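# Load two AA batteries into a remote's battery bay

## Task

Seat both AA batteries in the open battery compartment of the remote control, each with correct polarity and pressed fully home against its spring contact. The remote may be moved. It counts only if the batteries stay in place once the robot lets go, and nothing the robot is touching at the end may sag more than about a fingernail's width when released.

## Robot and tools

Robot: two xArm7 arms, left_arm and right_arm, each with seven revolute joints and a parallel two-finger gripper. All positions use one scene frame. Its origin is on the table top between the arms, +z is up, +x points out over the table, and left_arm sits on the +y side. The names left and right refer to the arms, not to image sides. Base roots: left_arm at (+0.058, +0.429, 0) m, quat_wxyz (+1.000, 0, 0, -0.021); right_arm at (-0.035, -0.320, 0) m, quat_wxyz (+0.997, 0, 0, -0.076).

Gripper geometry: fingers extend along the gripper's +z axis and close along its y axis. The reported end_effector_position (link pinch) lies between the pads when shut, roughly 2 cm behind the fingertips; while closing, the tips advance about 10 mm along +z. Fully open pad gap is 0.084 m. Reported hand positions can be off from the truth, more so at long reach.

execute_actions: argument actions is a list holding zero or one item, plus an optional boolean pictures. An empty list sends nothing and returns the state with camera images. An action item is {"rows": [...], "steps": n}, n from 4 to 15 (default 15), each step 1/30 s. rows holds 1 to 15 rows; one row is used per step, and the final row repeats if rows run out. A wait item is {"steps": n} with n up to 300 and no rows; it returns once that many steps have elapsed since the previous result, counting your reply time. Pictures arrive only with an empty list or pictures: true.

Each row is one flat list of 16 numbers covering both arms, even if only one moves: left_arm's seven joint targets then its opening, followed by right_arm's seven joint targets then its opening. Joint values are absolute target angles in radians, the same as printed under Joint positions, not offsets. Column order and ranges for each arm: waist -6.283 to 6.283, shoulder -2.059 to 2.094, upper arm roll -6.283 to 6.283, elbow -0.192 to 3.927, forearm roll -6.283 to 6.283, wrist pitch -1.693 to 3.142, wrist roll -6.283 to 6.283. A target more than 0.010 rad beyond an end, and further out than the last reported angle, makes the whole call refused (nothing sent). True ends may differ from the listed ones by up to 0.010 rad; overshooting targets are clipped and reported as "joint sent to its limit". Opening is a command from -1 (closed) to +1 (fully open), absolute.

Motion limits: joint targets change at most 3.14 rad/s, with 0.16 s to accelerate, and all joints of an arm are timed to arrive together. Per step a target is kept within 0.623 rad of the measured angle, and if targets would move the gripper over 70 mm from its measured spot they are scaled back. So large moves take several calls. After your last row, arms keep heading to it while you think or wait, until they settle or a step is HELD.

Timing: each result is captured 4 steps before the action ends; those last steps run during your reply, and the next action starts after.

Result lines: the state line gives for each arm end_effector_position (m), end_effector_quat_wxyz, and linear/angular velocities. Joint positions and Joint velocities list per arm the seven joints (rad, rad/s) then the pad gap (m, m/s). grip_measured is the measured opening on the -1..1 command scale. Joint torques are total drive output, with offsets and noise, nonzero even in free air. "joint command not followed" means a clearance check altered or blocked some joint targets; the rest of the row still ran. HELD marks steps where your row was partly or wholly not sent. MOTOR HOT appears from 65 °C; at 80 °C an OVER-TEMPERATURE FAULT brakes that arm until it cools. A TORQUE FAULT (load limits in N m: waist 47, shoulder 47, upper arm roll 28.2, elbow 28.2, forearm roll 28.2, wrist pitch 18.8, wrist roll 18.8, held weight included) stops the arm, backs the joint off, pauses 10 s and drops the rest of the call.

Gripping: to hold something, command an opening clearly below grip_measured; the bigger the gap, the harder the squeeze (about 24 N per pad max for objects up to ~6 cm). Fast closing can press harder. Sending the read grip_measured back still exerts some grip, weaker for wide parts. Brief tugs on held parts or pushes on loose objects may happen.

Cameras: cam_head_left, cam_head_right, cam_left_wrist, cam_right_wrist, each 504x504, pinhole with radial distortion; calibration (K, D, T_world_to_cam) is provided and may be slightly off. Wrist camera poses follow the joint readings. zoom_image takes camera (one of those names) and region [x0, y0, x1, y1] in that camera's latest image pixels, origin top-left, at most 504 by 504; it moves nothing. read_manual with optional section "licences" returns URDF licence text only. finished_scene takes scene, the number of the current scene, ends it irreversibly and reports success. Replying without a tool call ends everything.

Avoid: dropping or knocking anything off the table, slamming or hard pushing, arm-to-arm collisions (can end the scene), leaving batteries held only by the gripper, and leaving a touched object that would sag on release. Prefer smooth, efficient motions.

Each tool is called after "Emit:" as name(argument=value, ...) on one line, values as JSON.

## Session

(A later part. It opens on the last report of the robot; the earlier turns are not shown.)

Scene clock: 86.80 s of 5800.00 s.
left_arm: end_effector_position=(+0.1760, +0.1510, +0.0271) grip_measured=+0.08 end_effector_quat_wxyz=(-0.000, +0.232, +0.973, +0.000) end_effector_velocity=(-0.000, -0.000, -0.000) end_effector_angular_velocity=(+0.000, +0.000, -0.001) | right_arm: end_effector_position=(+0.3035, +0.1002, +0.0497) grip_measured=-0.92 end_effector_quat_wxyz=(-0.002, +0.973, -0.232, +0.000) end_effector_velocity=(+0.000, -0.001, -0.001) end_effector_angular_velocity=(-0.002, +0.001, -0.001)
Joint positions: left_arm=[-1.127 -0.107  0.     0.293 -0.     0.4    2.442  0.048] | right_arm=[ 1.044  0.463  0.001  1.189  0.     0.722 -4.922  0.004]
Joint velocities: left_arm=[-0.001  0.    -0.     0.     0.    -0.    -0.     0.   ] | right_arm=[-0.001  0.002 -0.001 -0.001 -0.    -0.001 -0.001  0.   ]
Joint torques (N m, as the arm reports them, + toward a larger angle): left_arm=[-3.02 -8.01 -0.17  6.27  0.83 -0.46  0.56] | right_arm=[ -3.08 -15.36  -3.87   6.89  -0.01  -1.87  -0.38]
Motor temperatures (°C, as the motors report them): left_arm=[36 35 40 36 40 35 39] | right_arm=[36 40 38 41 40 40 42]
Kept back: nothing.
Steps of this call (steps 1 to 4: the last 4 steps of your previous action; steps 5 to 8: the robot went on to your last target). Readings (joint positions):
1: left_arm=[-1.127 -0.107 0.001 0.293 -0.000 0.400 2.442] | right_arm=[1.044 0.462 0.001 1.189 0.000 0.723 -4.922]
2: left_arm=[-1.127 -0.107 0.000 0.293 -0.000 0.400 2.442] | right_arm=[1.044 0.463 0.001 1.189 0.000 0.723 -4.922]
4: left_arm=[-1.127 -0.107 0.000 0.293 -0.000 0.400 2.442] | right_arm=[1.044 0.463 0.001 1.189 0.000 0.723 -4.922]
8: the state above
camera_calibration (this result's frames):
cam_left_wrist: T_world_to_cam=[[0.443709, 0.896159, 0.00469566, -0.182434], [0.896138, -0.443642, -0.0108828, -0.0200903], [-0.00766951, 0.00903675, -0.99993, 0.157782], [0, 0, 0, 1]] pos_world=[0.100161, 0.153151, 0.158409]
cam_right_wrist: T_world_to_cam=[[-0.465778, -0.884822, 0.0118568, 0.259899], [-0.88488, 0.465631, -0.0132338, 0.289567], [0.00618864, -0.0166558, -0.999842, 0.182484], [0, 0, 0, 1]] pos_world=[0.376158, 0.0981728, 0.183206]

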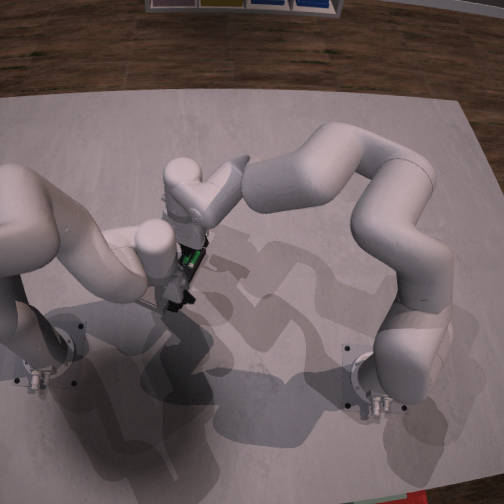

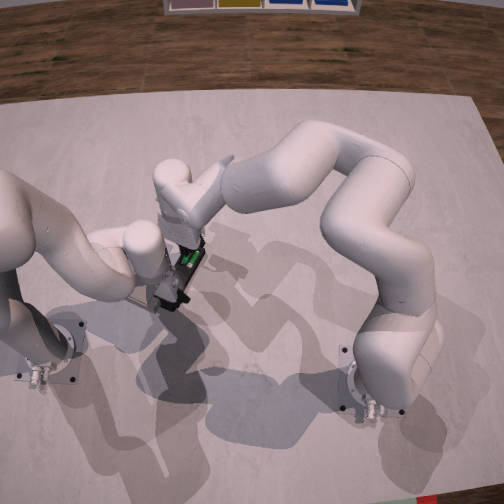

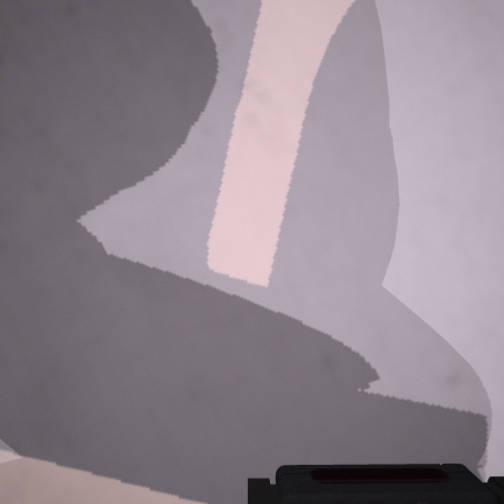

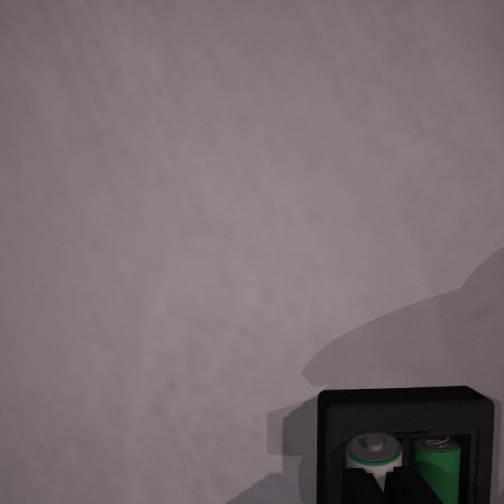

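Emit:
execute_actions(actions=[{"rows":[[-1.127,-0.1068,0,0.2931,0,0.3999,2.442,-0.4,1.0432,0.461,0,1.188,0,0.727,-4.9224,-0.85],[-1.127,-0.1068,0,0.2931,0,0.3999,2.442,-0.4,1.0432,0.459,0,1.188,0,0.730,-4.9224,-0.7],[-1.127,-0.1068,0,0.2931,0,0.3999,2.442,-0.4,1.0432,0.459,0,1.188,0,0.730,-4.9224,-0.55],[-1.127,-0.1068,0,0.2931,0,0.3999,2.442,-0.4,1.0432,0.459,0,1.188,0,0.730,-4.9224,-0.45],[-1.127,-0.1068,0,0.2931,0,0.3999,2.442,-0.4,1.0432,0.459,0,1.188,0,0.730,-4.9224,-0.45],[-1.127,-0.1068,0,0.2931,0,0.3999,2.442,-0.4,1.0432,0.461,0,1.188,0,0.727,-4.9224,-0.45],[-1.127,-0.1068,0,0.2931,0,0.3999,2.442,-0.4,1.0432,0.463,0,1.1875,0,0.725,-4.9224,-0.45],[-1.127,-0.1068,0,0.2931,0,0.3999,2.442,-0.4,1.0432,0.465,0,1.187,0,0.7225,-4.9224,-0.45],[-1.127,-0.1068,0,0.2931,0,0.3999,2.442,-0.4,1.0432,0.467,0,1.187,0,0.720,-4.9224,-0.45],[-1.127,-0.1068,0,0.2931,0,0.3999,2.442,-0.4,1.0432,0.4688,0,1.1866,0,0.7178,-4.9224,-0.45]],"steps":15}])

Emit:
execute_actions(actions=[{"steps":8}])

Emit:
execute_actions(actions=[{"rows":[[-1.127,-0.1068,0,0.2931,0,0.3999,2.442,-0.4,1.0432,0.4688,0,1.1866,0,0.7178,-4.9224,-0.6],[-1.127,-0.1068,0,0.2931,0,0.3999,2.442,-0.4,1.0432,0.4688,0,1.1866,0,0.7178,-4.9224,-0.65],[-1.127,-0.1068,0,0.2931,0,0.3999,2.442,-0.4,1.0432,0.4688,0,1.1866,0,0.7178,-4.9224,-0.7],[-1.127,-0.1068,0,0.2931,0,0.3999,2.442,-0.4,1.0432,0.4688,0,1.1866,0,0.7178,-4.9224,-0.75],[-1.127,-0.1068,0,0.2931,0,0.3999,2.442,-0.4,1.0432,0.4688,0,1.1866,0,0.7178,-4.9224,-0.8]],"steps":15}], pictures=true)

Emit:
zoom_image(camera="cam_right_wrist", region=[290, 360, 504, 504])

Scene clock: 88.50 s of 5800.00 s.
left_arm: end_effector_position=(+0.1753, +0.1507, +0.0271) grip_measured=+0.08 end_effector_quat_wxyz=(+0.000, +0.233, +0.972, +0.000) end_effector_velocity=(+0.002, +0.001, +0.000) end_effector_angular_velocity=(-0.000, +0.000, +0.007) | right_arm: end_effector_position=(+0.3032, +0.0965, +0.0443) grip_measured=-0.47 end_effector_quat_wxyz=(+0.003, +0.972, -0.234, -0.001) end_effector_velocity=(-0.004, +0.021, -0.006) end_effector_angular_velocity=(+0.036, -0.017, +0.024)
Joint positions: left_arm=[-1.128 -0.107 -0.001  0.293  0.     0.4    2.442  0.048] | right_arm=[ 1.042  0.471 -0.001  1.184 -0.     0.72  -4.922  0.024]
Joint velocities: left_arm=[ 0.003 -0.001  0.005  0.     0.     0.001  0.001  0.   ] | right_arm=[ 0.011  0.028  0.018  0.012  0.003 -0.055  0.001 -0.   ]
Joint torques (N m, as the arm reports them, + toward a larger angle): left_arm=[-1.54 -8.1   0.78  6.35  0.55 -0.32  0.17] | right_arm=[  0.04 -23.99  -1.29  10.22   0.51  -1.35  -0.37]
Motor temperatures (°C, as the motors report them): left_arm=[36 35 40 36 40 35 39] | right_arm=[36 40 38 41 40 40 42]
Steps of this call (steps 1 to 15: the robot went on to your last target; steps 16 to 40: nothing new was sent; steps 41 to 51: the first 11 steps of this action). Readings (joint positions):
41: left_arm=[-1.127 -0.107 0.000 0.293 0.000 0.400 2.442] | right_arm=[1.043 0.464 0.000 1.188 0.000 0.723 -4.922]
42: left_arm=[-1.127 -0.107 0.000 0.293 0.000 0.400 2.442] | right_arm=[1.043 0.464 0.000 1.188 -0.000 0.724 -4.922]
44: left_arm=[-1.128 -0.107 -0.001 0.293 0.000 0.400 2.443] | right_arm=[1.042 0.466 -0.003 1.182 -0.001 0.729 -4.922]
48: left_arm=[-1.128 -0.107 -0.001 0.293 0.000 0.400 2.442] | right_arm=[1.041 0.468 -0.004 1.182 -0.001 0.728 -4.922]
51: the state above

Scene clock: 88.77 s of 5800.00 s.
left_arm: end_effector_position=(+0.1757, +0.1509, +0.0271) grip_measured=+0.08 end_effector_quat_wxyz=(-0.000, +0.233, +0.973, +0.000) end_effector_velocity=(+0.001, -0.001, +0.001) end_effector_angular_velocity=(-0.003, -0.001, +0.004) | right_arm: end_effector_position=(+0.3036, +0.0986, +0.0458) grip_measured=-0.47 end_effector_quat_wxyz=(+0.000, +0.972, -0.233, -0.000) end_effector_velocity=(-0.001, +0.003, +0.003) end_effector_angular_velocity=(+0.007, -0.003, +0.003)
Joint positions: left_arm=[-1.127 -0.107 -0.     0.293 -0.     0.4    2.442  0.048] | right_arm=[ 1.043  0.469 -0.     1.186 -0.     0.718 -4.922  0.024]
Joint velocities: left_arm=[ 0.001 -0.     0.001  0.003 -0.    -0.    -0.001  0.   ] | right_arm=[ 0.002 -0.004  0.002  0.002  0.002 -0.001 -0.001  0.   ]
Joint torques (N m, as the arm reports them, + toward a larger angle): left_arm=[-1.14 -7.93  0.81  6.3   0.39 -0.37  0.11] | right_arm=[  0.67 -23.48  -0.61  10.29   0.35  -1.77  -0.37]
Motor temperatures (°C, as the motors report them): left_arm=[36 35 40 36 40 35 39] | right_arm=[36 40 38 41 40 40 42]
Kept back: nothing.
Steps of this call (steps 1 to 4: the last 4 steps of your previous action; steps 5 to 8: the robot went on to your last target). Readings (joint positions):
1: left_arm=[-1.128 -0.107 -0.001 0.293 0.000 0.400 2.442] | right_arm=[1.043 0.471 -0.001 1.185 -0.000 0.719 -4.922]
2: left_arm=[-1.128 -0.107 -0.001 0.293 0.000 0.400 2.442] | right_arm=[1.043 0.471 -0.001 1.185 -0.000 0.719 -4.922]
4: left_arm=[-1.127 -0.107 -0.000 0.293 0.000 0.400 2.442] | right_arm=[1.043 0.471 -0.000 1.185 -0.000 0.718 -4.922]
8: the state above

Scene clock: 89.13 s of 5800.00 s.
left_arm: end_effector_position=(+0.1758, +0.1510, +0.0271) grip_measured=+0.08 end_effector_quat_wxyz=(-0.000, +0.232, +0.973, +0.000) end_effector_velocity=(+0.000, -0.000, +0.000) end_effector_angular_velocity=(-0.001, -0.001, -0.002) | right_arm: end_effector_position=(+0.3036, +0.0987, +0.0461) grip_measured=-0.72 end_effector_quat_wxyz=(+0.000, +0.972, -0.233, -0.000) end_effector_velocity=(-0.000, +0.000, +0.000) end_effector_angular_velocity=(+0.001, +0.001, -0.001)
Joint positions: left_arm=[-1.127 -0.107  0.     0.293 -0.     0.4    2.442  0.048] | right_arm=[ 1.043  0.469 -0.     1.186 -0.     0.718 -4.922  0.012]
Joint velocities: left_arm=[ 0.    -0.    -0.     0.001  0.001  0.     0.001  0.   ] | right_arm=[ 0.    -0.     0.    -0.     0.002  0.    -0.     0.   ]
Joint torques (N m, as the arm reports them, + toward a larger angle): left_arm=[-1.83 -7.63  0.62  6.28  0.8  -0.61  0.31] | right_arm=[  0.91 -23.4   -0.12  10.53   0.47  -2.15  -0.32]
Motor temperatures (°C, as the motors report them): left_arm=[36 35 40 36 40 35 39] | right_arm=[36 40 38 41 40 40 42]
Steps of this call (steps 1 to 11: the first 11 steps of this action). Readings (joint positions):
1: left_arm=[-1.127 -0.107 -0.000 0.293 -0.000 0.400 2.442] | right_arm=[1.043 0.469 -0.000 1.186 -0.000 0.718 -4.922]
2: left_arm=[-1.127 -0.107 -0.000 0.293 -0.000 0.400 2.442] | right_arm=[1.043 0.469 -0.000 1.186 -0.000 0.718 -4.922]
4: left_arm=[-1.127 -0.107 0.000 0.293 -0.000 0.400 2.442] | right_arm=[1.043 0.469 -0.000 1.186 -0.000 0.718 -4.922]
8: left_arm=[-1.127 -0.107 0.000 0.293 -0.000 0.400 2.442] | right_arm=[1.043 0.469 -0.000 1.186 -0.000 0.718 -4.922]
11: the state above
camera_calibration (this result's frames):
cam_left_wrist: T_world_to_cam=[[0.444129, 0.89595, 0.004749, -0.18241], [0.89593, -0.444061, -0.010892, -0.0199071], [-0.00764988, 0.00909225, -0.999929, 0.157774], [0, 0, 0, 1]] pos_world=[0.100056, 0.153156, 0.158412]
cam_right_wrist: T_world_to_cam=[[-0.466988, -0.884129, 0.0154673, 0.258751], [-0.884253, 0.466824, -0.0131169, 0.289924], [0.00437652, -0.0198025, -0.999794, 0.179729], [0, 0, 0, 1]] pos_world=[0.376413, 0.096985, 0.179493]

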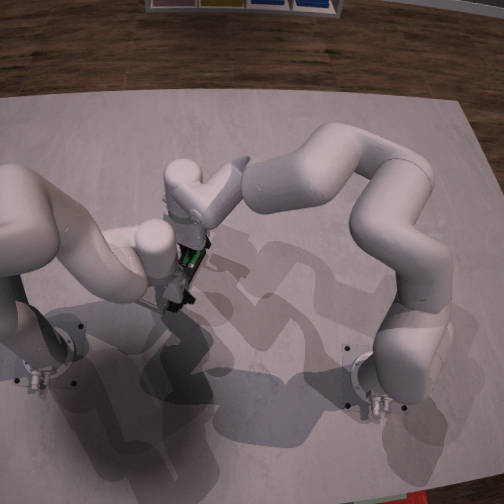

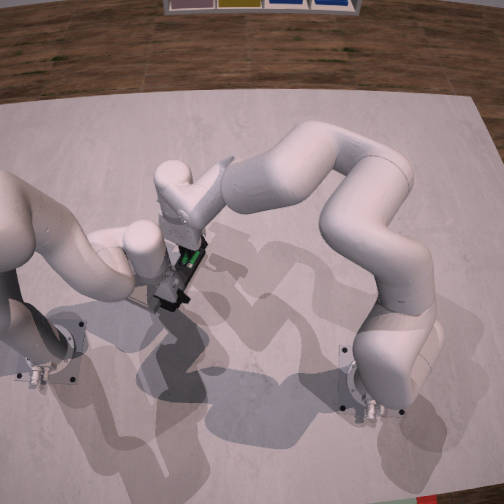

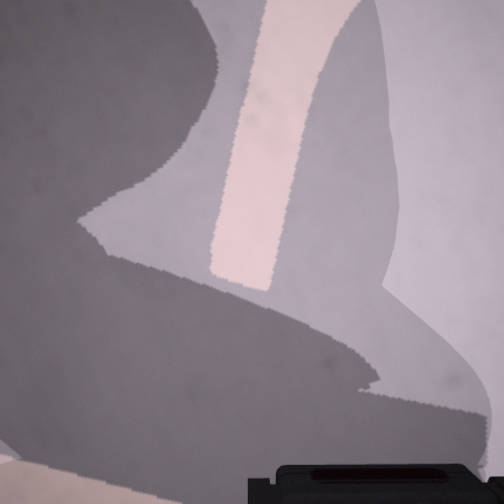

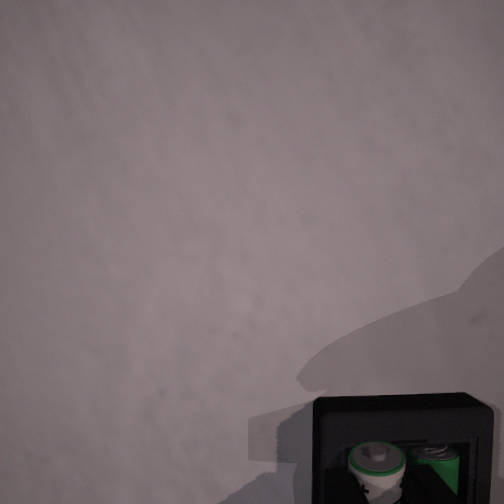

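Region (290, 360, 504, 504) of cam_right_wrist's 504x504 image, scaled by 2.355, with more detail than that image has; it fills the top 339 rows of this view, and the rest is white.

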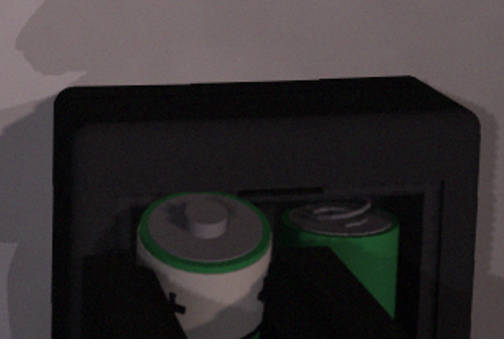

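Emit:
execute_actions(actions=[{"rows":[[-1.127,-0.1068,0,0.2931,0,0.3999,2.442,-0.4,1.0432,0.4688,0,1.1866,0,0.7178,-4.9224,-0.9],[-1.127,-0.1068,0,0.2931,0,0.3999,2.442,-0.4,1.0432,0.4688,0,1.1866,0,0.7178,-4.9224,-0.95],[-1.127,-0.1068,0,0.2931,0,0.3999,2.442,-0.4,1.0432,0.4688,0,1.1866,0,0.7178,-4.9224,-1],[-1.127,-0.1068,0,0.2931,0,0.3999,2.442,-0.4,1.045,0.4682,0,1.1857,0,0.7175,-4.9206,-1],[-1.127,-0.1068,0,0.2931,0,0.3999,2.442,-0.4,1.0468,0.4676,0,1.1847,0,0.7171,-4.9188,-1],[-1.127,-0.1068,0,0.2931,0,0.3999,2.442,-0.4,1.0486,0.467,0,1.1838,0,0.7168,-4.917,-1],[-1.127,-0.1068,0,0.2931,0,0.3999,2.442,-0.4,1.0504,0.4664,0,1.1828,0,0.7164,-4.9152,-1],[-1.127,-0.1068,0,0.2931,0,0.3999,2.442,-0.4,1.0522,0.4658,0,1.1819,0,0.716,-4.9134,-1],[-1.127,-0.1068,0,0.2931,0,0.3999,2.442,-0.4,1.054,0.4652,0,1.1809,0,0.7157,-4.9116,-1]],"steps":15}])

Emit:
execute_actions(actions=[{"steps":8}], pictures=true)

Emit:
zoom_image(camera="cam_right_wrist", region=[290, 360, 504, 504])

Scene clock: 89.93 s of 5800.00 s.
left_arm: end_effector_position=(+0.1758, +0.1509, +0.0271) grip_measured=+0.08 end_effector_quat_wxyz=(-0.000, +0.232, +0.973, +0.000) end_effector_velocity=(+0.000, -0.001, +0.000) end_effector_angular_velocity=(-0.002, -0.000, +0.000) | right_arm: end_effector_position=(+0.3000, +0.1010, +0.0468) grip_measured=-0.72 end_effector_quat_wxyz=(-0.001, +0.972, -0.234, +0.001) end_effector_velocity=(-0.013, +0.008, +0.001) end_effector_angular_velocity=(+0.002, +0.001, +0.008)
Joint positions: left_arm=[-1.127 -0.107  0.     0.293  0.     0.4    2.442  0.048] | right_arm=[ 1.052  0.465 -0.002  1.182 -0.     0.715 -4.912  0.012]
Joint velocities: left_arm=[-0.     0.    -0.     0.002 -0.001 -0.    -0.     0.   ] | right_arm=[ 0.023 -0.008  0.005 -0.011 -0.001 -0.003  0.02   0.   ]
Joint torques (N m, as the arm reports them, + toward a larger angle): left_arm=[-2.62 -7.59  0.22  6.4   0.66 -0.64  0.3 ] | right_arm=[  3.87 -22.18   3.35   9.62   1.19  -1.49  -0.34]
Motor temperatures (°C, as the motors report them): left_arm=[36 35 40 36 40 35 39] | right_arm=[36 40 38 41 40 40 42]
Steps of this call (steps 1 to 4: the last 4 steps of your previous action; steps 5 to 13: the robot went on to your last target; steps 14 to 24: the first 11 steps of this action). Readings (joint positions):
14: left_arm=[-1.127 -0.107 0.000 0.293 -0.000 0.400 2.442] | right_arm=[1.043 0.469 -0.000 1.187 -0.000 0.718 -4.922]
15: left_arm=[-1.127 -0.107 0.000 0.293 -0.000 0.400 2.442] | right_arm=[1.043 0.469 -0.000 1.187 -0.000 0.718 -4.922]
17: left_arm=[-1.127 -0.107 0.000 0.293 0.000 0.400 2.442] | right_arm=[1.043 0.469 -0.000 1.187 -0.000 0.718 -4.922]
21: left_arm=[-1.127 -0.107 0.000 0.293 0.000 0.400 2.442] | right_arm=[1.048 0.467 -0.002 1.184 -0.000 0.716 -4.917]
24: the state above

Scene clock: 90.20 s of 5800.00 s.
left_arm: end_effector_position=(+0.1758, +0.1509, +0.0271) grip_measured=+0.09 end_effector_quat_wxyz=(-0.000, +0.232, +0.973, +0.000) end_effector_velocity=(-0.003, -0.000, +0.000) end_effector_angular_velocity=(+0.002, +0.001, -0.005) | right_arm: end_effector_position=(+0.2991, +0.1013, +0.0465) grip_measured=-0.72 end_effector_quat_wxyz=(-0.000, +0.972, -0.234, +0.000) end_effector_velocity=(-0.003, +0.002, -0.000) end_effector_angular_velocity=(-0.001, +0.003, +0.007)
Joint positions: left_arm=[-1.127 -0.107 -0.     0.293 -0.     0.4    2.442  0.048] | right_arm=[ 1.053  0.465 -0.001  1.181 -0.     0.715 -4.912  0.012]
Joint velocities: left_arm=[-0.003 -0.002 -0.005 -0.001 -0.002  0.003 -0.002 -0.   ] | right_arm=[ 0.003 -0.     0.004 -0.001 -0.     0.001 -0.001  0.   ]
Joint torques (N m, as the arm reports them, + toward a larger angle): left_arm=[-1.66 -7.29  0.4   6.51  0.67 -0.78  0.3 ] | right_arm=[  5.89 -22.05   4.94   9.38   1.34  -1.27  -0.35]
Motor temperatures (°C, as the motors report them): left_arm=[36 35 40 36 40 35 39] | right_arm=[36 40 38 41 40 40 42]
Kept back: nothing.
Steps of this call (steps 1 to 4: the last 4 steps of your previous action; steps 5 to 8: the robot went on to your last target). Readings (joint positions):
1: left_arm=[-1.127 -0.107 0.000 0.293 0.000 0.400 2.442] | right_arm=[1.053 0.465 -0.002 1.182 -0.000 0.715 -4.912]
2: left_arm=[-1.127 -0.107 0.000 0.293 0.000 0.400 2.442] | right_arm=[1.053 0.465 -0.002 1.182 -0.000 0.715 -4.912]
4: left_arm=[-1.127 -0.107 0.000 0.293 0.000 0.400 2.442] | right_arm=[1.053 0.465 -0.002 1.182 -0.000 0.715 -4.912]
8: the state above
camera_calibration (this result's frames):
cam_left_wrist: T_world_to_cam=[[0.444439, 0.895796, 0.00477424, -0.182373], [0.895777, -0.444371, -0.0108904, -0.0197738], [-0.00763406, 0.00911678, -0.999929, 0.157766], [0, 0, 0, 1]] pos_world=[0.099971, 0.153144, 0.15841]
cam_right_wrist: T_world_to_cam=[[-0.467988, -0.883621, 0.0141991, 0.259194], [-0.883717, 0.467818, -0.0138075, 0.284566], [0.00555801, -0.0190097, -0.999804, 0.179807], [0, 0, 0, 1]] pos_world=[0.371776, 0.099322, 0.18002]

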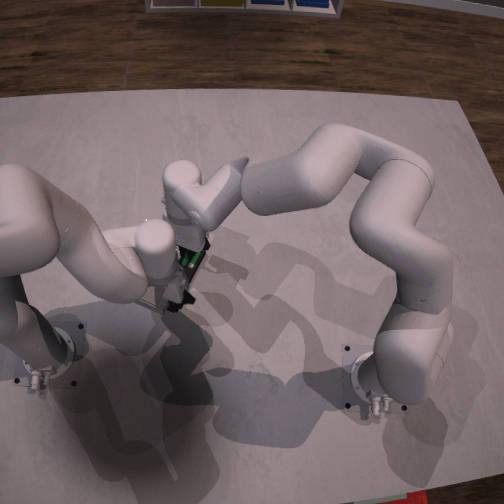

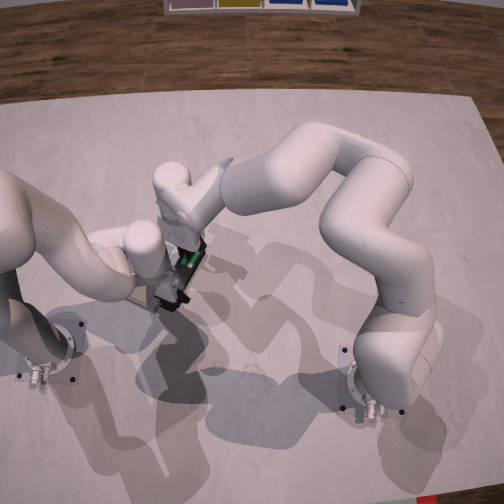

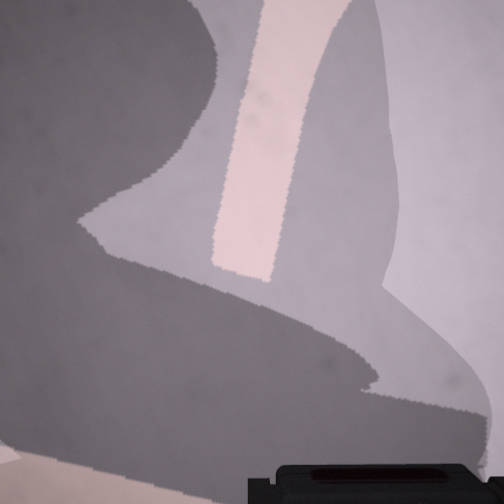

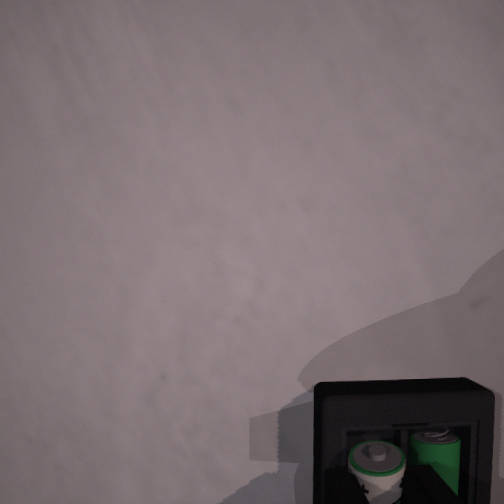

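Region (290, 360, 504, 504) of cam_right_wrist's 504x504 image, scaled by 2.355, with more detail than that image has; it fills the top 339 rows of this view, and the rest is white.

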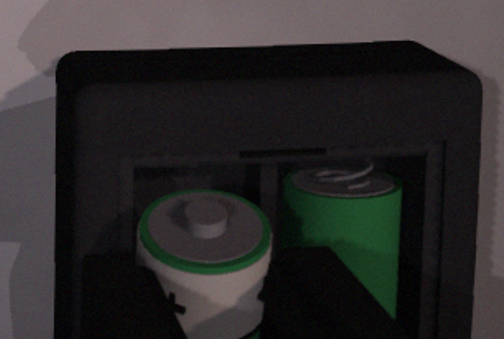

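Emit:
execute_actions(actions=[{"rows":[[-1.127,-0.1068,0,0.2931,0,0.3999,2.442,-0.4,1.054,0.4668,0,1.1806,0,0.7138,-4.9116,-1],[-1.127,-0.1068,0,0.2931,0,0.3999,2.442,-0.4,1.054,0.4684,0,1.1804,0,0.7119,-4.9116,-1],[-1.127,-0.1068,0,0.2931,0,0.3999,2.442,-0.4,1.054,0.47,0,1.1801,0,0.71,-4.9116,-1],[-1.127,-0.1068,0,0.2931,0,0.3999,2.442,-0.4,1.054,0.4715,0,1.1799,0,0.7081,-4.9116,-1],[-1.127,-0.1068,0,0.2931,0,0.3999,2.442,-0.4,1.054,0.473,0,1.1796,0,0.7062,-4.9116,-1],[-1.127,-0.1068,0,0.2931,0,0.3999,2.442,-0.4,1.054,0.4746,0,1.1794,0,0.7044,-4.9116,-1]],"steps":12}])

Emit:
execute_actions(actions=[{"steps":8}], pictures=true)

Emit:
zoom_image(camera="cam_right_wrist", region=[290, 360, 504, 504])

Scene clock: 90.70 s of 5800.00 s.
left_arm: end_effector_position=(+0.1757, +0.1509, +0.0271) grip_measured=+0.09 end_effector_quat_wxyz=(-0.000, +0.232, +0.973, +0.000) end_effector_velocity=(-0.000, +0.000, -0.000) end_effector_angular_velocity=(+0.000, +0.000, -0.001) | right_arm: end_effector_position=(+0.2988, +0.1012, +0.0418) grip_measured=-0.72 end_effector_quat_wxyz=(-0.000, +0.972, -0.233, +0.000) end_effector_velocity=(-0.000, +0.002, -0.008) end_effector_angular_velocity=(+0.003, -0.002, +0.001)
Joint positions: left_arm=[-1.127 -0.107 -0.     0.293 -0.     0.4    2.442  0.048] | right_arm=[ 1.054  0.474 -0.001  1.18  -0.     0.705 -4.912  0.012]
Joint velocities: left_arm=[-0.001 -0.    -0.    -0.001  0.    -0.    -0.     0.   ] | right_arm=[ 0.001  0.018  0.001  0.    -0.    -0.021  0.001 -0.002]
Joint torques (N m, as the arm reports them, + toward a larger angle): left_arm=[-1.38 -6.87  0.56  6.66  0.83 -0.92  0.47] | right_arm=[  7.69 -22.17   6.49   9.22   1.45  -0.89  -0.35]
Motor temperatures (°C, as the motors report them): left_arm=[36 35 40 36 40 35 39] | right_arm=[36 40 38 41 40 40 42]
Steps of this call (steps 1 to 7: the robot went on to your last target; steps 8 to 15: the first 8 steps of this action). Readings (joint positions):
8: left_arm=[-1.127 -0.107 -0.000 0.293 -0.000 0.400 2.442] | right_arm=[1.054 0.465 -0.000 1.181 -0.000 0.715 -4.912]
9: left_arm=[-1.127 -0.107 -0.000 0.293 -0.000 0.400 2.442] | right_arm=[1.054 0.466 -0.000 1.181 -0.000 0.715 -4.912]
11: left_arm=[-1.127 -0.107 -0.000 0.293 -0.000 0.400 2.442] | right_arm=[1.054 0.468 -0.000 1.181 -0.000 0.712 -4.912]
15: the state above

Scene clock: 90.97 s of 5800.00 s.
left_arm: end_effector_position=(+0.1757, +0.1509, +0.0271) grip_measured=+0.09 end_effector_quat_wxyz=(-0.000, +0.232, +0.973, +0.000) end_effector_velocity=(-0.000, +0.000, -0.000) end_effector_angular_velocity=(+0.001, -0.001, -0.002) | right_arm: end_effector_position=(+0.2987, +0.1013, +0.0418) grip_measured=-0.72 end_effector_quat_wxyz=(-0.000, +0.972, -0.233, +0.000) end_effector_velocity=(-0.000, -0.000, -0.001) end_effector_angular_velocity=(-0.001, +0.001, +0.002)
Joint positions: left_arm=[-1.127 -0.107 -0.     0.293 -0.     0.4    2.442  0.048] | right_arm=[ 1.054  0.474 -0.001  1.18  -0.     0.705 -4.912  0.012]
Joint velocities: left_arm=[-0.    -0.     0.    -0.001  0.002 -0.     0.     0.   ] | right_arm=[-0.     0.     0.    -0.001 -0.001 -0.    -0.001 -0.   ]
Joint torques (N m, as the arm reports them, + toward a larger angle): left_arm=[-1.17 -6.73  0.77  6.74  0.92 -1.09  0.52] | right_arm=[  8.48 -19.89   7.41   8.69   1.49  -1.88  -0.34]
Motor temperatures (°C, as the motors report them): left_arm=[36 35 40 36 40 35 39] | right_arm=[36 40 38 41 40 40 42]
Kept back: nothing.
Steps of this call (steps 1 to 4: the last 4 steps of your previous action; steps 5 to 8: the robot went on to your last target). Readings (joint positions):
1: left_arm=[-1.127 -0.107 -0.000 0.293 -0.000 0.400 2.442] | right_arm=[1.054 0.474 -0.001 1.180 -0.000 0.705 -4.912]
2: left_arm=[-1.127 -0.107 -0.000 0.293 -0.000 0.400 2.442] | right_arm=[1.054 0.474 -0.001 1.180 -0.000 0.705 -4.912]
4: left_arm=[-1.127 -0.107 -0.000 0.293 -0.000 0.400 2.442] | right_arm=[1.054 0.474 -0.001 1.180 -0.000 0.705 -4.912]
8: the state above
camera_calibration (this result's frames):
cam_left_wrist: T_world_to_cam=[[0.444562, 0.895735, 0.00479507, -0.182359], [0.895716, -0.444493, -0.0109107, -0.019696], [-0.00764168, 0.00914548, -0.999929, 0.157764], [0, 0, 0, 1]] pos_world=[0.0999173, 0.153148, 0.158413]
cam_right_wrist: T_world_to_cam=[[-0.467576, -0.883836, 0.0143638, 0.259044], [-0.883937, 0.467409, -0.0135725, 0.28423], [0.00528207, -0.0190429, -0.999805, 0.175213], [0, 0, 0, 1]] pos_world=[0.371439, 0.0994372, 0.175316]

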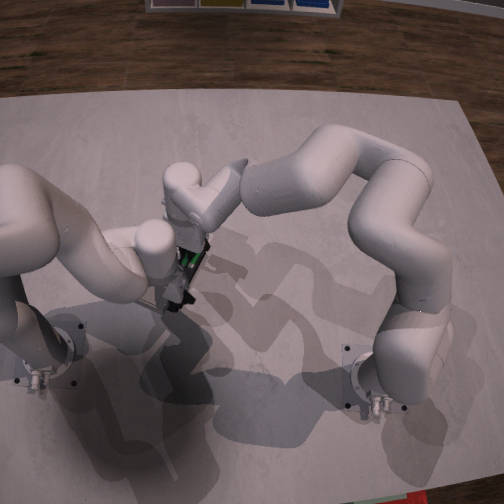

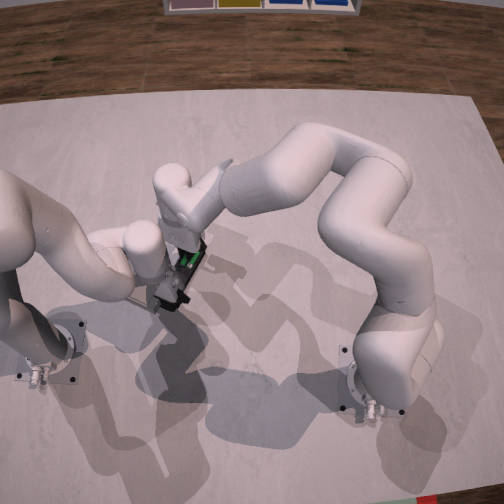

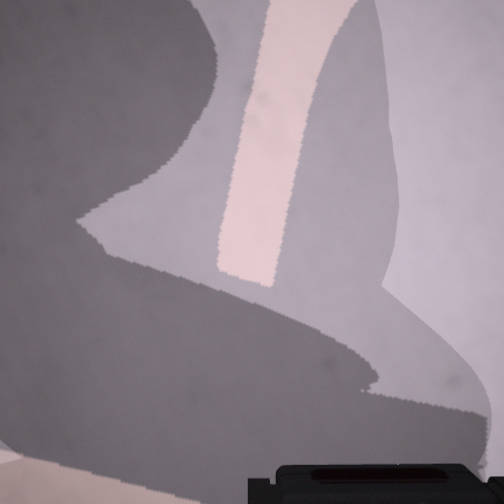

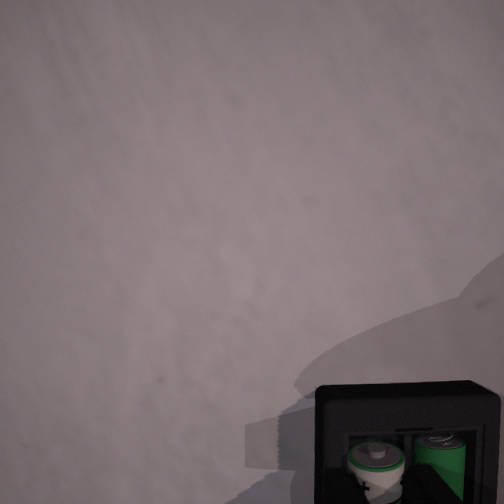

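Region (290, 360, 504, 504) of cam_right_wrist's 504x504 image, scaled by 2.355, with more detail than that image has; it fills the top 339 rows of this view, and the rest is white.

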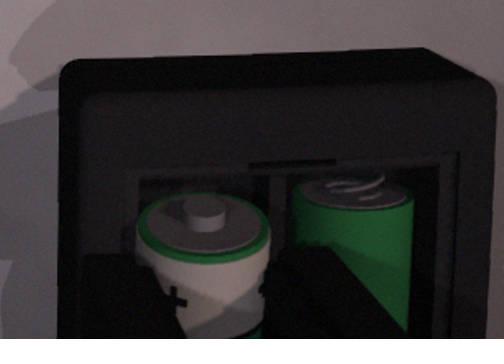

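Emit:
execute_actions(actions=[{"rows":[[-1.127,-0.1068,0,0.2931,0,0.3999,2.442,-0.4,1.0531,0.4749,0,1.1799,0,0.7046,-4.9125,-1],[-1.127,-0.1068,0,0.2931,0,0.3999,2.442,-0.4,1.0531,0.4749,0,1.1799,0,0.7046,-4.9125,-1],[-1.127,-0.1068,0,0.2931,0,0.3999,2.442,-0.4,1.0522,0.4752,0,1.1804,0,0.7048,-4.9134,-1],[-1.127,-0.1068,0,0.2931,0,0.3999,2.442,-0.4,1.0522,0.4752,0,1.1804,0,0.7048,-4.9134,-1],[-1.127,-0.1068,0,0.2931,0,0.3999,2.442,-0.4,1.0513,0.4755,0,1.1808,0,0.705,-4.9143,-1],[-1.127,-0.1068,0,0.2931,0,0.3999,2.442,-0.4,1.0513,0.4755,0,1.1808,0,0.705,-4.9143,-1],[-1.127,-0.1068,0,0.2931,0,0.3999,2.442,-0.4,1.0504,0.4758,0,1.1813,0,0.7051,-4.9152,-1]],"steps":12}])

Emit:
execute_actions(actions=[{"steps":8}], pictures=true)

Emit:
zoom_image(camera="cam_right_wrist", region=[290, 360, 504, 504])

Scene clock: 91.67 s of 5800.00 s.
left_arm: end_effector_position=(+0.1757, +0.1509, +0.0271) grip_measured=+0.09 end_effector_quat_wxyz=(-0.000, +0.232, +0.973, +0.000) end_effector_velocity=(+0.001, -0.001, +0.001) end_effector_angular_velocity=(-0.002, -0.001, -0.000) | right_arm: end_effector_position=(+0.2989, +0.1014, +0.0417) grip_measured=-0.72 end_effector_quat_wxyz=(-0.000, +0.973, -0.232, -0.000) end_effector_velocity=(+0.001, -0.001, -0.001) end_effector_angular_velocity=(+0.000, +0.006, +0.008)
Joint positions: left_arm=[-1.127 -0.107 -0.     0.293 -0.     0.4    2.442  0.048] | right_arm=[ 1.051  0.475  0.001  1.181  0.     0.706 -4.915  0.012]
Joint velocities: left_arm=[ 0.001  0.001  0.     0.003  0.001 -0.     0.     0.   ] | right_arm=[-0.011  0.004  0.008  0.006  0.002  0.006 -0.014  0.   ]
Joint torques (N m, as the arm reports them, + toward a larger angle): left_arm=[-0.83 -6.5   0.81  6.74  1.21 -1.13  0.69] | right_arm=[  8.02 -17.66   6.36   8.76   1.4   -3.02  -0.31]
Motor temperatures (°C, as the motors report them): left_arm=[36 35 40 36 40 35 39] | right_arm=[36 40 38 41 40 40 42]
Steps of this call (steps 1 to 13: the robot went on to your last target; steps 14 to 21: the first 8 steps of this action). Readings (joint positions):
14: left_arm=[-1.127 -0.107 -0.000 0.293 -0.000 0.400 2.442] | right_arm=[1.054 0.474 -0.000 1.180 -0.000 0.705 -4.912]
15: left_arm=[-1.127 -0.107 -0.000 0.293 -0.000 0.400 2.442] | right_arm=[1.053 0.474 -0.000 1.180 -0.000 0.705 -4.912]
17: left_arm=[-1.127 -0.107 -0.000 0.293 -0.000 0.400 2.442] | right_arm=[1.053 0.475 0.000 1.180 0.000 0.705 -4.913]
21: the state above

Scene clock: 91.93 s of 5800.00 s.
left_arm: end_effector_position=(+0.1758, +0.1509, +0.0271) grip_measured=+0.09 end_effector_quat_wxyz=(-0.000, +0.232, +0.973, +0.000) end_effector_velocity=(-0.000, +0.000, -0.000) end_effector_angular_velocity=(+0.001, +0.000, +0.001) | right_arm: end_effector_position=(+0.2991, +0.1014, +0.0417) grip_measured=-0.72 end_effector_quat_wxyz=(-0.000, +0.973, -0.232, -0.000) end_effector_velocity=(+0.000, -0.001, -0.001) end_effector_angular_velocity=(-0.002, -0.000, +0.000)
Joint positions: left_arm=[-1.127 -0.107  0.     0.293 -0.     0.4    2.442  0.048] | right_arm=[ 1.051  0.475  0.001  1.181  0.     0.705 -4.915  0.012]
Joint velocities: left_arm=[-0.    -0.    -0.    -0.001 -0.     0.    -0.001 -0.   ] | right_arm=[ 0.     0.001 -0.001 -0.001 -0.002 -0.    -0.     0.   ]
Joint torques (N m, as the arm reports them, + toward a larger angle): left_arm=[-0.53 -6.72  0.83  6.83  1.1  -1.29  0.87] | right_arm=[  5.88 -17.11   4.71   8.63   1.17  -3.06  -0.34]
Motor temperatures (°C, as the motors report them): left_arm=[36 35 40 36 40 35 39] | right_arm=[36 40 38 41 40 40 42]
Kept back: nothing.
Steps of this call (steps 1 to 4: the last 4 steps of your previous action; steps 5 to 8: the robot went on to your last target). Readings (joint positions):
1: left_arm=[-1.127 -0.107 -0.000 0.293 -0.000 0.400 2.442] | right_arm=[1.051 0.475 0.001 1.181 0.000 0.706 -4.915]
2: left_arm=[-1.127 -0.107 0.000 0.293 -0.000 0.400 2.442] | right_arm=[1.051 0.475 0.001 1.181 0.000 0.706 -4.915]
4: left_arm=[-1.127 -0.107 0.000 0.293 -0.000 0.400 2.442] | right_arm=[1.051 0.475 0.001 1.181 0.000 0.706 -4.915]
8: the state above
camera_calibration (this result's frames):
cam_left_wrist: T_world_to_cam=[[0.444269, 0.895881, 0.00472833, -0.182368], [0.895861, -0.444202, -0.0108797, -0.0198305], [-0.00764658, 0.00906944, -0.99993, 0.157765], [0, 0, 0, 1]] pos_world=[0.0999923, 0.15314, 0.158401]
cam_right_wrist: T_world_to_cam=[[-0.465393, -0.884986, 0.0144772, 0.258776], [-0.885094, 0.465245, -0.0125058, 0.285096], [0.00433199, -0.0186338, -0.999817, 0.175282], [0, 0, 0, 1]] pos_world=[0.37201, 0.0996396, 0.175069]

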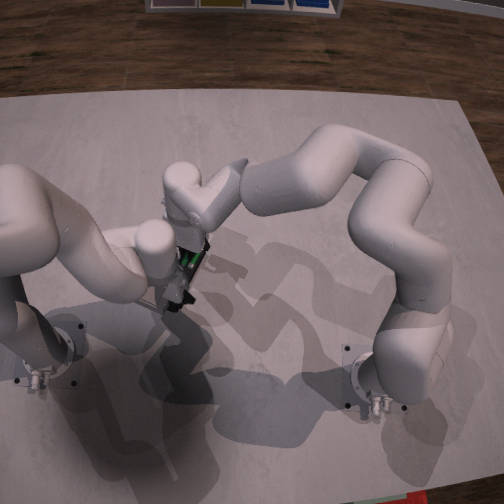

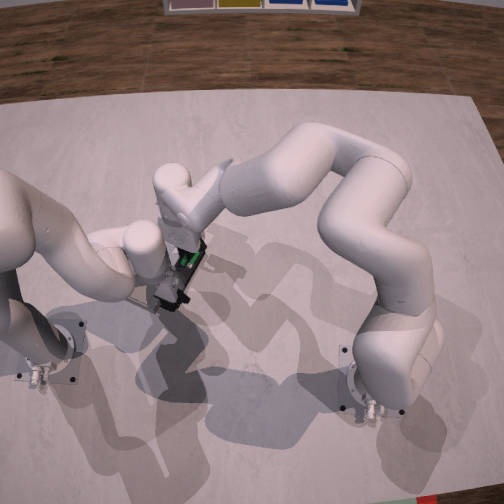

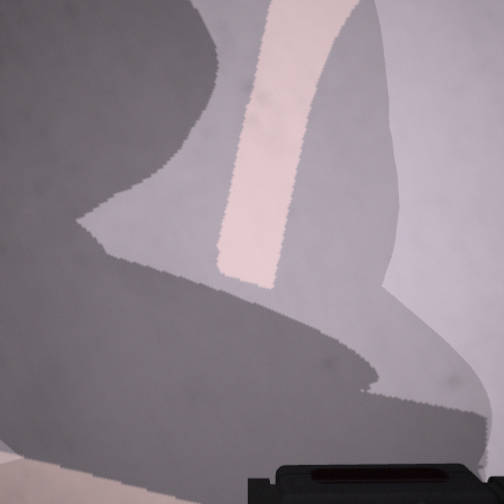

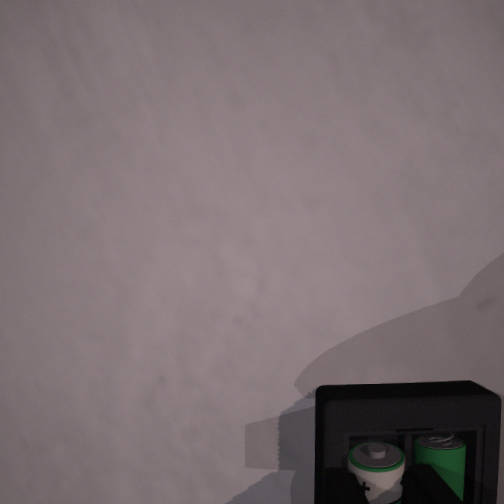

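Region (290, 360, 504, 504) of cam_right_wrist's 504x504 image, scaled by 2.355, with more detail than that image has; it fills the top 339 rows of this view, and the rest is white.

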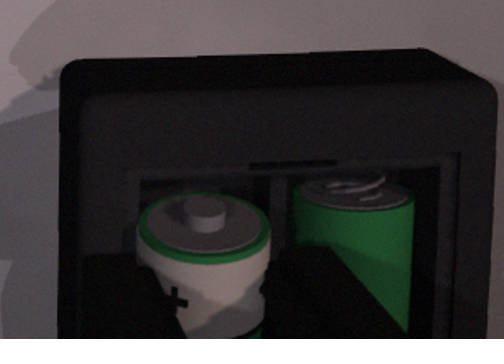

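Emit:
execute_actions(actions=[{"rows":[[-1.127,-0.1068,0,0.2931,0,0.3999,2.442,-0.4,1.0504,0.4748,0,1.1813,0,0.7062,-4.9152,-1],[-1.127,-0.1068,0,0.2931,0,0.3999,2.442,-0.4,1.0495,0.4746,0,1.1818,0,0.707,-4.9161,-1],[-1.127,-0.1068,0,0.2931,0,0.3999,2.442,-0.4,1.0495,0.4746,0,1.1818,0,0.707,-4.9161,-1],[-1.127,-0.1068,0,0.2931,0,0.3999,2.442,-0.4,1.0486,0.4749,0,1.1823,0,0.7072,-4.917,-1],[-1.127,-0.1068,0,0.2931,0,0.3999,2.442,-0.4,1.0486,0.4749,0,1.1823,0,0.7072,-4.917,-1],[-1.127,-0.1068,0,0.2931,0,0.3999,2.442,-0.4,1.0477,0.4752,0,1.1828,0,0.7074,-4.9179,-1],[-1.127,-0.1068,0,0.2931,0,0.3999,2.442,-0.4,1.0477,0.4752,0,1.1828,0,0.7074,-4.9179,-1],[-1.127,-0.1068,0,0.2931,0,0.3999,2.442,-0.4,1.0468,0.4755,0,1.1833,0,0.7076,-4.9188,-1]],"steps":12}])

Emit:
execute_actions(actions=[{"steps":8}], pictures=true)

Emit:
zoom_image(camera="cam_right_wrist", region=[290, 360, 504, 504])

Scene clock: 92.50 s of 5800.00 s.
left_arm: end_effector_position=(+0.1758, +0.1509, +0.0271) grip_measured=+0.09 end_effector_quat_wxyz=(-0.000, +0.232, +0.973, +0.000) end_effector_velocity=(+0.000, +0.000, -0.000) end_effector_angular_velocity=(+0.000, -0.000, -0.001) | right_arm: end_effector_position=(+0.3003, +0.1007, +0.0418) grip_measured=-0.72 end_effector_quat_wxyz=(-0.000, +0.973, -0.232, -0.000) end_effector_velocity=(+0.011, -0.006, +0.000) end_effector_angular_velocity=(-0.001, -0.004, -0.006)
Joint positions: left_arm=[-1.127 -0.107  0.     0.293 -0.     0.4    2.442  0.048] | right_arm=[ 1.049  0.476  0.001  1.183  0.     0.707 -4.918  0.013]
Joint velocities: left_arm=[ 0.001 -0.    -0.    -0.    -0.    -0.     0.001 -0.   ] | right_arm=[-0.016  0.004 -0.005  0.008 -0.001  0.002 -0.014 -0.   ]
Joint torques (N m, as the arm reports them, + toward a larger angle): left_arm=[-1.17 -6.57  0.86  7.09  1.16 -1.14  1.01] | right_arm=[  2.22 -18.67   1.61   8.55   0.63  -2.36  -0.32]
Motor temperatures (°C, as the motors report them): left_arm=[36 35 40 36 40 35 39] | right_arm=[36 40 38 41 40 40 42]
Steps of this call (steps 1 to 9: the robot went on to your last target; steps 10 to 17: the first 8 steps of this action). Readings (joint positions):
10: left_arm=[-1.127 -0.107 0.000 0.293 -0.000 0.400 2.442] | right_arm=[1.051 0.475 0.001 1.181 0.000 0.705 -4.915]
11: left_arm=[-1.127 -0.107 0.000 0.293 -0.000 0.400 2.442] | right_arm=[1.051 0.475 0.001 1.181 0.000 0.706 -4.915]
13: left_arm=[-1.127 -0.107 0.000 0.293 -0.000 0.400 2.442] | right_arm=[1.050 0.475 0.001 1.182 0.000 0.706 -4.916]
17: the state above

Scene clock: 92.77 s of 5800.00 s.
left_arm: end_effector_position=(+0.1758, +0.1509, +0.0271) grip_measured=+0.09 end_effector_quat_wxyz=(-0.000, +0.232, +0.973, +0.000) end_effector_velocity=(-0.000, -0.001, +0.000) end_effector_angular_velocity=(-0.001, -0.001, -0.003) | right_arm: end_effector_position=(+0.3014, +0.1001, +0.0418) grip_measured=-0.72 end_effector_quat_wxyz=(-0.000, +0.973, -0.233, -0.000) end_effector_velocity=(+0.000, +0.000, +0.001) end_effector_angular_velocity=(+0.001, +0.000, -0.002)
Joint positions: left_arm=[-1.127 -0.107  0.     0.293  0.     0.4    2.442  0.048] | right_arm=[ 1.047  0.476  0.     1.183  0.     0.707 -4.919  0.012]
Joint velocities: left_arm=[-0.001 -0.     0.     0.001  0.001 -0.     0.001  0.   ] | right_arm=[ 0.    -0.001 -0.001  0.001  0.001  0.001  0.     0.   ]
Joint torques (N m, as the arm reports them, + toward a larger angle): left_arm=[-1.26 -6.45  0.74  6.99  1.17 -1.28  0.93] | right_arm=[  1.98 -19.77   0.98   8.69   0.67  -1.77  -0.34]
Motor temperatures (°C, as the motors report them): left_arm=[36 35 40 36 40 35 39] | right_arm=[36 40 38 41 40 40 42]
Kept back: nothing.
Steps of this call (steps 1 to 4: the last 4 steps of your previous action; steps 5 to 8: the robot went on to your last target). Readings (joint positions):
1: left_arm=[-1.127 -0.107 0.000 0.293 -0.000 0.400 2.442] | right_arm=[1.048 0.476 0.001 1.183 0.000 0.707 -4.918]
2: left_arm=[-1.127 -0.107 0.000 0.293 -0.000 0.400 2.442] | right_arm=[1.048 0.476 0.001 1.183 0.000 0.707 -4.919]
4: left_arm=[-1.127 -0.107 0.000 0.293 -0.000 0.400 2.442] | right_arm=[1.047 0.476 0.001 1.183 0.000 0.707 -4.919]
8: the state above
camera_calibration (this result's frames):
cam_left_wrist: T_world_to_cam=[[0.444465, 0.895784, 0.00474461, -0.182373], [0.895764, -0.444398, -0.010839, -0.0197959], [-0.00760089, 0.0090676, -0.99993, 0.157763], [0, 0, 0, 1]] pos_world=[0.09999, 0.153139, 0.158402]
cam_right_wrist: T_world_to_cam=[[-0.466205, -0.884551, 0.0148772, 0.258832], [-0.884665, 0.466049, -0.0128662, 0.287511], [0.00444728, -0.0191596, -0.999807, 0.175413], [0, 0, 0, 1]] pos_world=[0.37424, 0.0983167, 0.175227]

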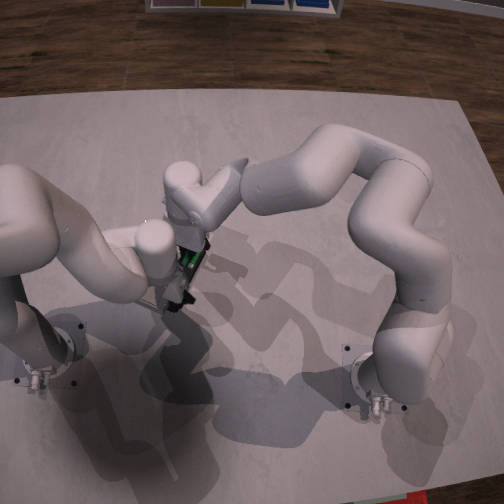

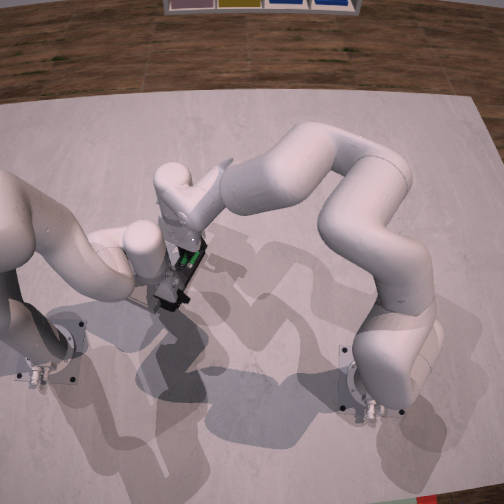

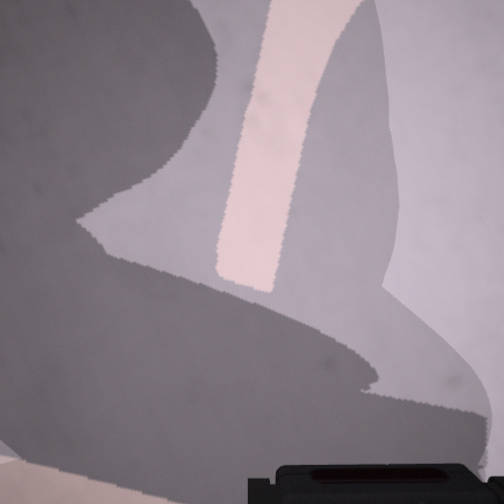

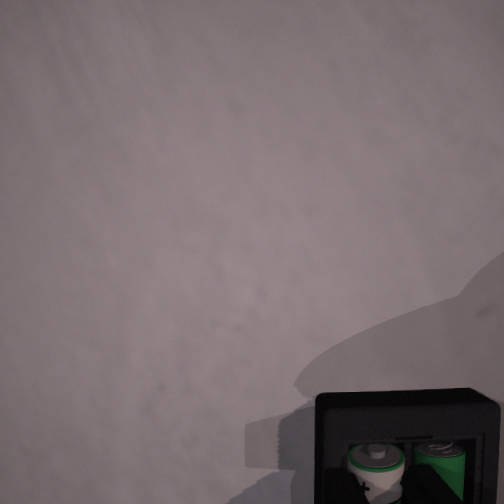

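Region (290, 360, 504, 504) of cam_right_wrist's 504x504 image, scaled by 2.355, with more detail than that image has; it fills the top 339 rows of this view, and the rest is white.

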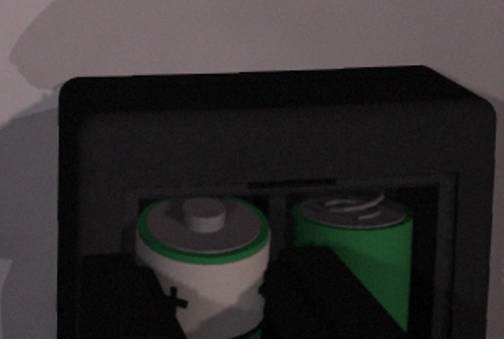

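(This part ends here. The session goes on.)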